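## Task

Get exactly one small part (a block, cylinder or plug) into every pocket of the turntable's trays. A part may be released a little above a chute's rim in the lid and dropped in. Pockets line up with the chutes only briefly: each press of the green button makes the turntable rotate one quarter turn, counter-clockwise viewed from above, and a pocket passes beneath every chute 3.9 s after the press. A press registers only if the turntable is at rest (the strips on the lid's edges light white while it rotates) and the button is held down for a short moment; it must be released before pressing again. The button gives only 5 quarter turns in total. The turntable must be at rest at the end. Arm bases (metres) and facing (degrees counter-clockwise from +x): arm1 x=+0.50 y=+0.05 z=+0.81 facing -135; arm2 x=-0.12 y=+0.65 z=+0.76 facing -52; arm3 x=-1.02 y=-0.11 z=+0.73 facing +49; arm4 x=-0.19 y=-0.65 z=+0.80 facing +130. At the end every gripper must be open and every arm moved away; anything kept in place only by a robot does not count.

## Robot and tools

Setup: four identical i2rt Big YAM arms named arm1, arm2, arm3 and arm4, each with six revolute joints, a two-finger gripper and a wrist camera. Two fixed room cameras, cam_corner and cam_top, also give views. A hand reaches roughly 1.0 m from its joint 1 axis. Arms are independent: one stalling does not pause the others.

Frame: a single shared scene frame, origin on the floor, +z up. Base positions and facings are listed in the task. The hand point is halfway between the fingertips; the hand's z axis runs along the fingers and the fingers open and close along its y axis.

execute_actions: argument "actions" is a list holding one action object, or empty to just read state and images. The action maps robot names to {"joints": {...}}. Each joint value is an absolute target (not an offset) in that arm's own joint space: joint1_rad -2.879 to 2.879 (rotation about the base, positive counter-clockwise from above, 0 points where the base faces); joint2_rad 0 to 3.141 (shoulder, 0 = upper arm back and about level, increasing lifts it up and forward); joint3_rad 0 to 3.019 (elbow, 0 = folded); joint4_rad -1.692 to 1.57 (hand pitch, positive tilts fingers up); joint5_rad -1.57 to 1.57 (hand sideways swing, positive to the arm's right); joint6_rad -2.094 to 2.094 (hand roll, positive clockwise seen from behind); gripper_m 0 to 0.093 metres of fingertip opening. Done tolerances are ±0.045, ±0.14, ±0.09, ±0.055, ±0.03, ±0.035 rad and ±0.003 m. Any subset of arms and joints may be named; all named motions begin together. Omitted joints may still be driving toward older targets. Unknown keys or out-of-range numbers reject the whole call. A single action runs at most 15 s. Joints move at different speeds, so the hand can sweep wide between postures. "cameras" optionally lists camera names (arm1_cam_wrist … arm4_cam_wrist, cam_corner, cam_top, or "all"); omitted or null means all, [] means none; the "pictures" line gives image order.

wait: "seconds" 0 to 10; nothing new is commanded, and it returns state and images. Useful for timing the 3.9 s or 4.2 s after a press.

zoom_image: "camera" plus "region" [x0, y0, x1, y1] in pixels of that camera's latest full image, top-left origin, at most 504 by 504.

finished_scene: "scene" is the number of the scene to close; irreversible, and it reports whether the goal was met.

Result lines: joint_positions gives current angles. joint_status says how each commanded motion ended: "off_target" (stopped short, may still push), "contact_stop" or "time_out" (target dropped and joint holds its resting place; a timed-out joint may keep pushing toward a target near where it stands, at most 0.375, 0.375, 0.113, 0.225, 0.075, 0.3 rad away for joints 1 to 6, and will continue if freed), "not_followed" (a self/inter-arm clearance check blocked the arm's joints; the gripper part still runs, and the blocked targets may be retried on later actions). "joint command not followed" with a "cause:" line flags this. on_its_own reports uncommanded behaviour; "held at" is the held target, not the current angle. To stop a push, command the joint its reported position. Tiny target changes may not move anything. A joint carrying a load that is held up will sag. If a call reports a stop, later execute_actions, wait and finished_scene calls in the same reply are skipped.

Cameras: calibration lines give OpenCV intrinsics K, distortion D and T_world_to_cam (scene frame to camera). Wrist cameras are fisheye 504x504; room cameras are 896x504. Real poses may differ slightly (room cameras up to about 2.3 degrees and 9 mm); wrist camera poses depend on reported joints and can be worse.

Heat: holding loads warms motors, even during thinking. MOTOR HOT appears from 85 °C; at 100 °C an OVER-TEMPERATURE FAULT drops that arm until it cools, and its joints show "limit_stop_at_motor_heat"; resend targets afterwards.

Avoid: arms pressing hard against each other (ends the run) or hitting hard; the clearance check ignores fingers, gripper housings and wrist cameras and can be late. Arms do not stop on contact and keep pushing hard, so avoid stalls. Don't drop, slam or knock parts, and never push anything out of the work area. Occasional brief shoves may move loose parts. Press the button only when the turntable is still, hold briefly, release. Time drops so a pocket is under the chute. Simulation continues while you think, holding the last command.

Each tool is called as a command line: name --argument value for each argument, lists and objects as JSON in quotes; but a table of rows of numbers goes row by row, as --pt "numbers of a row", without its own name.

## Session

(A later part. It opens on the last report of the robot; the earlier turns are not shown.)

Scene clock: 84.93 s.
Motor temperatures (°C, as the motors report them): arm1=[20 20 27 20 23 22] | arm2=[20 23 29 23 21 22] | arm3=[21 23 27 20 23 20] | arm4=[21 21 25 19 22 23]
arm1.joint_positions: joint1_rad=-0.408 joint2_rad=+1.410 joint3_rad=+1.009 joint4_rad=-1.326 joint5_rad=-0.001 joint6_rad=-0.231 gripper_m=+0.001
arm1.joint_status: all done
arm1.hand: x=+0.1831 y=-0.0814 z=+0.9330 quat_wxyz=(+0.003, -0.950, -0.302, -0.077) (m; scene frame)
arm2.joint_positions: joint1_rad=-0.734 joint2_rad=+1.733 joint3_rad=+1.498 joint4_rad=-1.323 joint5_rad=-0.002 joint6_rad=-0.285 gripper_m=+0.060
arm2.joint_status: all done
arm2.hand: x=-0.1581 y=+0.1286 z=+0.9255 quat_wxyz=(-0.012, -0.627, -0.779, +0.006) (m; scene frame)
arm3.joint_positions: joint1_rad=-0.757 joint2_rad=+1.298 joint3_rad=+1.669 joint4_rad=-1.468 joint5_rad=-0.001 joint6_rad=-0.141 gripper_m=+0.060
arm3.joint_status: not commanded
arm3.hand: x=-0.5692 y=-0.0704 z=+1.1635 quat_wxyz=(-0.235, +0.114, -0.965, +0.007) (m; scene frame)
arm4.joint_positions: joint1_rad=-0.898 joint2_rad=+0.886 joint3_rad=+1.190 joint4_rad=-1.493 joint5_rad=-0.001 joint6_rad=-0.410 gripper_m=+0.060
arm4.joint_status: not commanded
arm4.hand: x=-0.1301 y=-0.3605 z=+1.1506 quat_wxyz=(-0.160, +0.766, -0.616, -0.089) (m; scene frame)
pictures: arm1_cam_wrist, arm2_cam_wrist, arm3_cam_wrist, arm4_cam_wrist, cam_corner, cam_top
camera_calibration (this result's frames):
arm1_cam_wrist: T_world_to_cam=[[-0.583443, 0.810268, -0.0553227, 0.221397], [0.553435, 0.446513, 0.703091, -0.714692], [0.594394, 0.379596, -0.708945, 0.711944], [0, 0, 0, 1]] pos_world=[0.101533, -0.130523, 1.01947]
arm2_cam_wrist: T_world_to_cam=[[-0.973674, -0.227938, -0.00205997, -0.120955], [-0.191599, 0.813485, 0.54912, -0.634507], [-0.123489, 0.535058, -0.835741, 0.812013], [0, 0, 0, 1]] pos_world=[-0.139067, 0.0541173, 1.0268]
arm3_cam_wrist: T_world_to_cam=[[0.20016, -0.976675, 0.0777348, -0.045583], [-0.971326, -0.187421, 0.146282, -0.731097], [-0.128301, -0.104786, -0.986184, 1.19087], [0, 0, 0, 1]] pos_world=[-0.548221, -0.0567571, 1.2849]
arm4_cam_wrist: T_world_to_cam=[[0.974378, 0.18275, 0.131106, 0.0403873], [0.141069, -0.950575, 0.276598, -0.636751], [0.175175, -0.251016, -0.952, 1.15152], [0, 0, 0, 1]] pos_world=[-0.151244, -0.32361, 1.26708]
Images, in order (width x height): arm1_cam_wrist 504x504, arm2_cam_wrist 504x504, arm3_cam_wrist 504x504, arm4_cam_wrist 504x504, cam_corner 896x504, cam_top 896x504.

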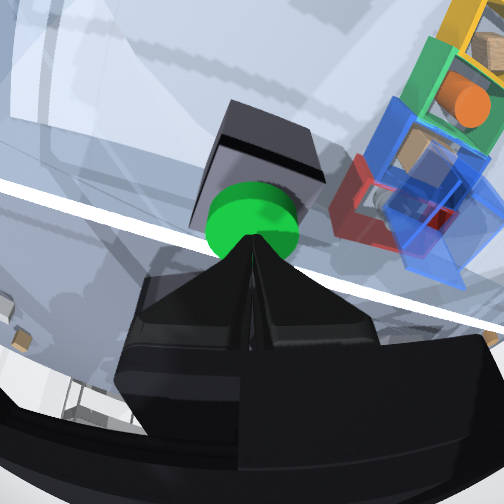

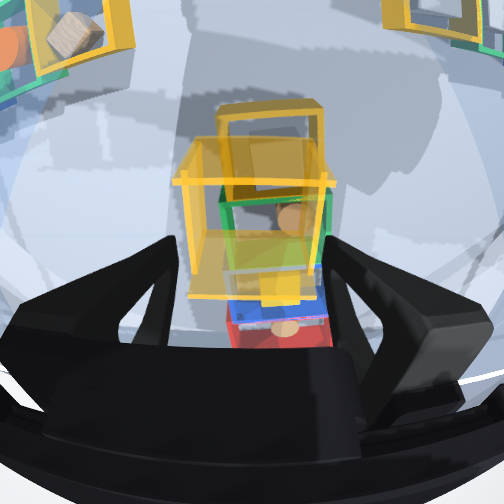

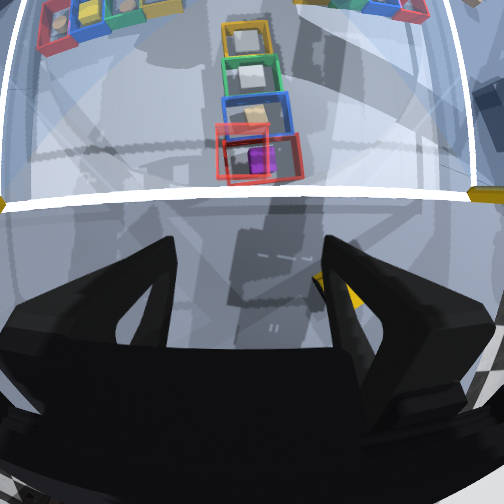

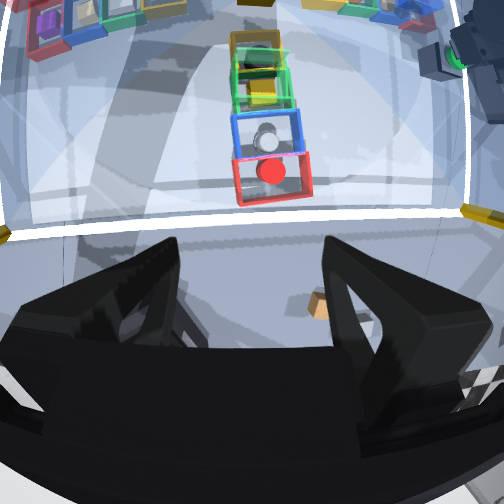

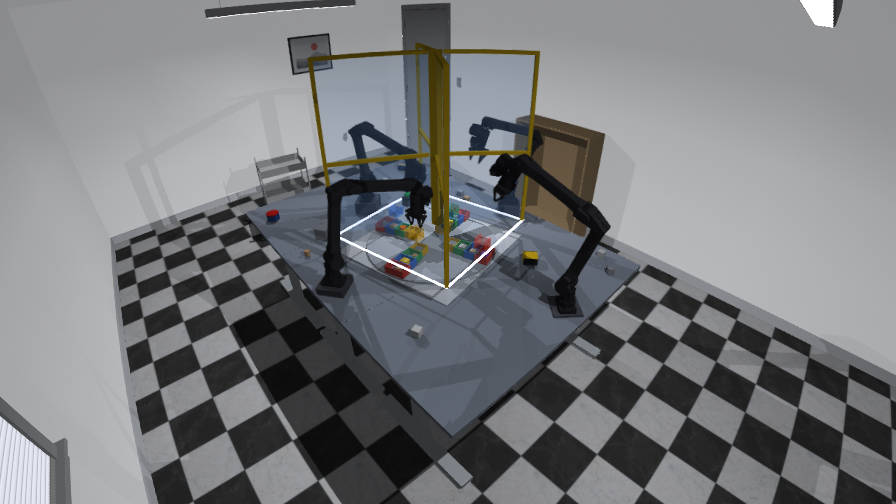

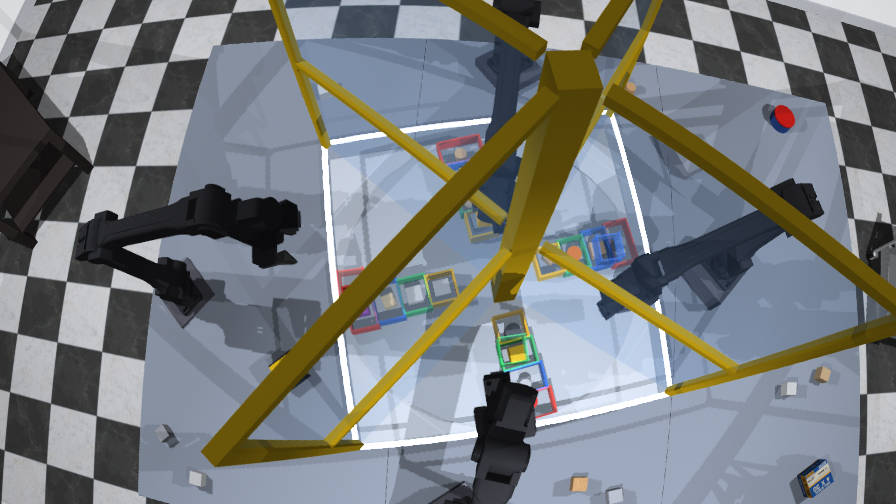

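execute_actions --actions '[{"arm2":{"joints":{"joint2_rad":1.45}},"arm1":{"joints":{"joint2_rad":1.1}}}]' --cameras '[]'

wait --seconds 3.5

Scene clock: 86.30 s.
Motor temperatures (°C, as the motors report them): arm1=[20 20 27 20 23 22] | arm2=[20 23 30 23 21 22] | arm3=[21 23 27 20 23 20] | arm4=[21 21 25 19 22 23]
arm1.joint_positions: joint1_rad=-0.408 joint2_rad=+1.094 joint3_rad=+1.001 joint4_rad=-1.326 joint5_rad=-0.001 joint6_rad=-0.231 gripper_m=+0.001
arm1.joint_status: all done
arm1.hand: x=+0.1979 y=-0.0750 z=+1.0290 quat_wxyz=(-0.008, -0.950, -0.302, +0.076) (m; scene frame)
arm2.joint_positions: joint1_rad=-0.734 joint2_rad=+1.439 joint3_rad=+1.498 joint4_rad=-1.323 joint5_rad=-0.002 joint6_rad=-0.285 gripper_m=+0.060
arm2.joint_status: all done
arm2.hand: x=-0.1575 y=+0.1597 z=+1.0693 quat_wxyz=(-0.095, -0.619, -0.769, +0.126) (m; scene frame)
arm3.joint_positions: joint1_rad=-0.757 joint2_rad=+1.298 joint3_rad=+1.669 joint4_rad=-1.468 joint5_rad=-0.001 joint6_rad=-0.141 gripper_m=+0.060
arm3.joint_status: not commanded
arm3.hand: x=-0.5692 y=-0.0704 z=+1.1635 quat_wxyz=(-0.235, +0.114, -0.965, +0.007) (m; scene frame)
arm4.joint_positions: joint1_rad=-0.898 joint2_rad=+0.886 joint3_rad=+1.190 joint4_rad=-1.493 joint5_rad=-0.001 joint6_rad=-0.410 gripper_m=+0.060
arm4.joint_status: not commanded
arm4.hand: x=-0.1301 y=-0.3605 z=+1.1506 quat_wxyz=(-0.160, +0.766, -0.616, -0.089) (m; scene frame)
pictures: none
No camera images: the call's "cameras" was empty. Leave "cameras" out to get every camera's image.

Scene clock: 89.80 s.
Motor temperatures (°C, as the motors report them): arm1=[20 20 27 20 23 22] | arm2=[20 23 30 23 21 22] | arm3=[21 23 27 20 23 20] | arm4=[21 21 25 19 22 23]
arm1.joint_positions: joint1_rad=-0.408 joint2_rad=+1.094 joint3_rad=+1.001 joint4_rad=-1.326 joint5_rad=-0.001 joint6_rad=-0.231 gripper_m=+0.001
arm1.joint_status: all done
arm1.hand: x=+0.1979 y=-0.0750 z=+1.0290 quat_wxyz=(-0.008, -0.950, -0.302, +0.076) (m; scene frame)
arm2.joint_positions: joint1_rad=-0.734 joint2_rad=+1.439 joint3_rad=+1.498 joint4_rad=-1.323 joint5_rad=-0.002 joint6_rad=-0.285 gripper_m=+0.060
arm2.joint_status: all done
arm2.hand: x=-0.1575 y=+0.1597 z=+1.0693 quat_wxyz=(-0.095, -0.619, -0.769, +0.126) (m; scene frame)
arm3.joint_positions: joint1_rad=-0.757 joint2_rad=+1.298 joint3_rad=+1.669 joint4_rad=-1.468 joint5_rad=-0.001 joint6_rad=-0.141 gripper_m=+0.060
arm3.joint_status: not commanded
arm3.hand: x=-0.5692 y=-0.0704 z=+1.1635 quat_wxyz=(-0.235, +0.114, -0.965, +0.007) (m; scene frame)
arm4.joint_positions: joint1_rad=-0.898 joint2_rad=+0.886 joint3_rad=+1.190 joint4_rad=-1.493 joint5_rad=-0.001 joint6_rad=-0.410 gripper_m=+0.060
arm4.joint_status: not commanded
arm4.hand: x=-0.1301 y=-0.3605 z=+1.1506 quat_wxyz=(-0.160, +0.766, -0.616, -0.089) (m; scene frame)
wait: 3.50 s; at rest by 0.27 s
pictures: arm1_cam_wrist, arm2_cam_wrist, arm3_cam_wrist, arm4_cam_wrist, cam_corner, cam_top
camera_calibration (this result's frames):
arm1_cam_wrist: T_world_to_cam=[[-0.587668, 0.808889, 0.0186009, 0.154808], [0.721526, 0.513518, 0.464434, -0.575944], [0.366124, 0.286354, -0.885412, 0.988538], [0, 0, 0, 1]] pos_world=[0.144608, -0.112537, 1.13987]
arm2_cam_wrist: T_world_to_cam=[[-0.973529, -0.213036, 0.0828134, -0.206054], [-0.180282, 0.938421, 0.294727, -0.48477], [-0.140501, 0.271995, -0.951986, 1.07927], [0, 0, 0, 1]] pos_world=[-0.136356, 0.117467, 1.18738]
arm3_cam_wrist: T_world_to_cam=[[0.20016, -0.976675, 0.0777348, -0.045583], [-0.971326, -0.187421, 0.146282, -0.731097], [-0.128301, -0.104786, -0.986184, 1.19087], [0, 0, 0, 1]] pos_world=[-0.548221, -0.0567571, 1.2849]
arm4_cam_wrist: T_world_to_cam=[[0.974378, 0.18275, 0.131106, 0.0403873], [0.141069, -0.950575, 0.276598, -0.636751], [0.175175, -0.251016, -0.952, 1.15152], [0, 0, 0, 1]] pos_world=[-0.151244, -0.32361, 1.26708]
Images, in order (width x height): arm1_cam_wrist 504x504, arm2_cam_wrist 504x504, arm3_cam_wrist 504x504, arm4_cam_wrist 504x504, cam_corner 896x504, cam_top 896x504.

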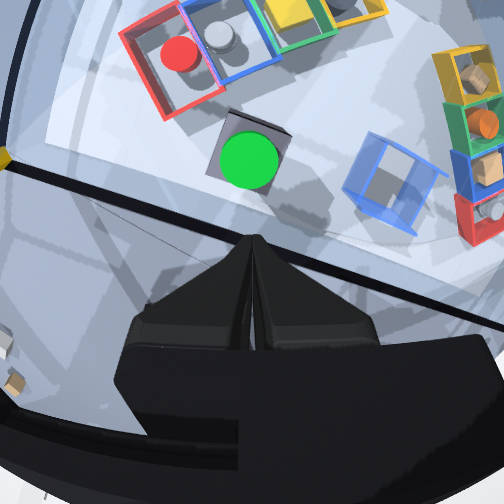

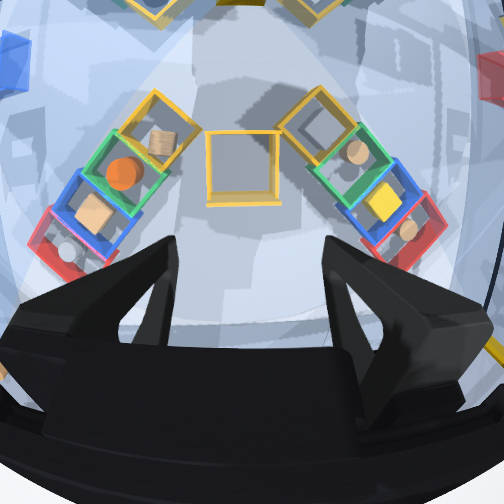

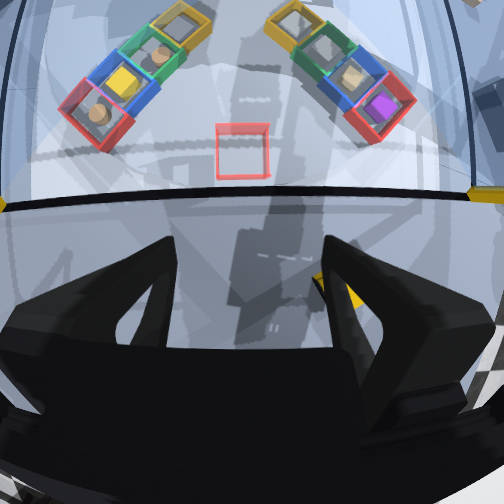

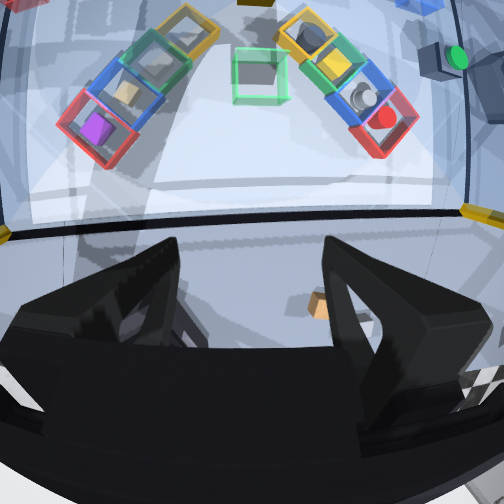

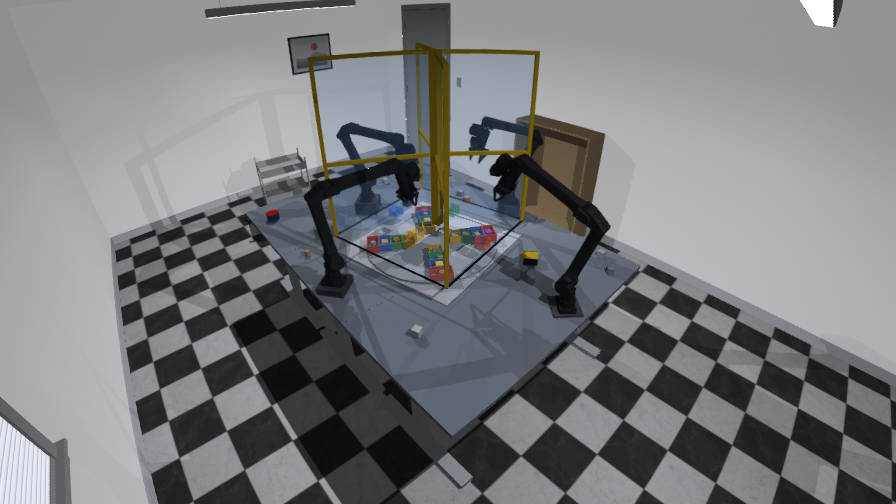

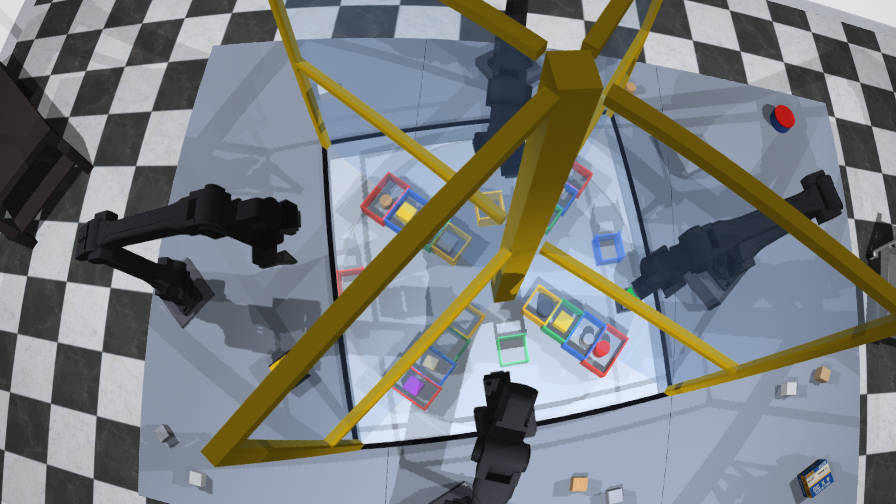

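All 16 pockets are filled and the table is still.

finished_scene --scene 1

The scene is finished: the task was done.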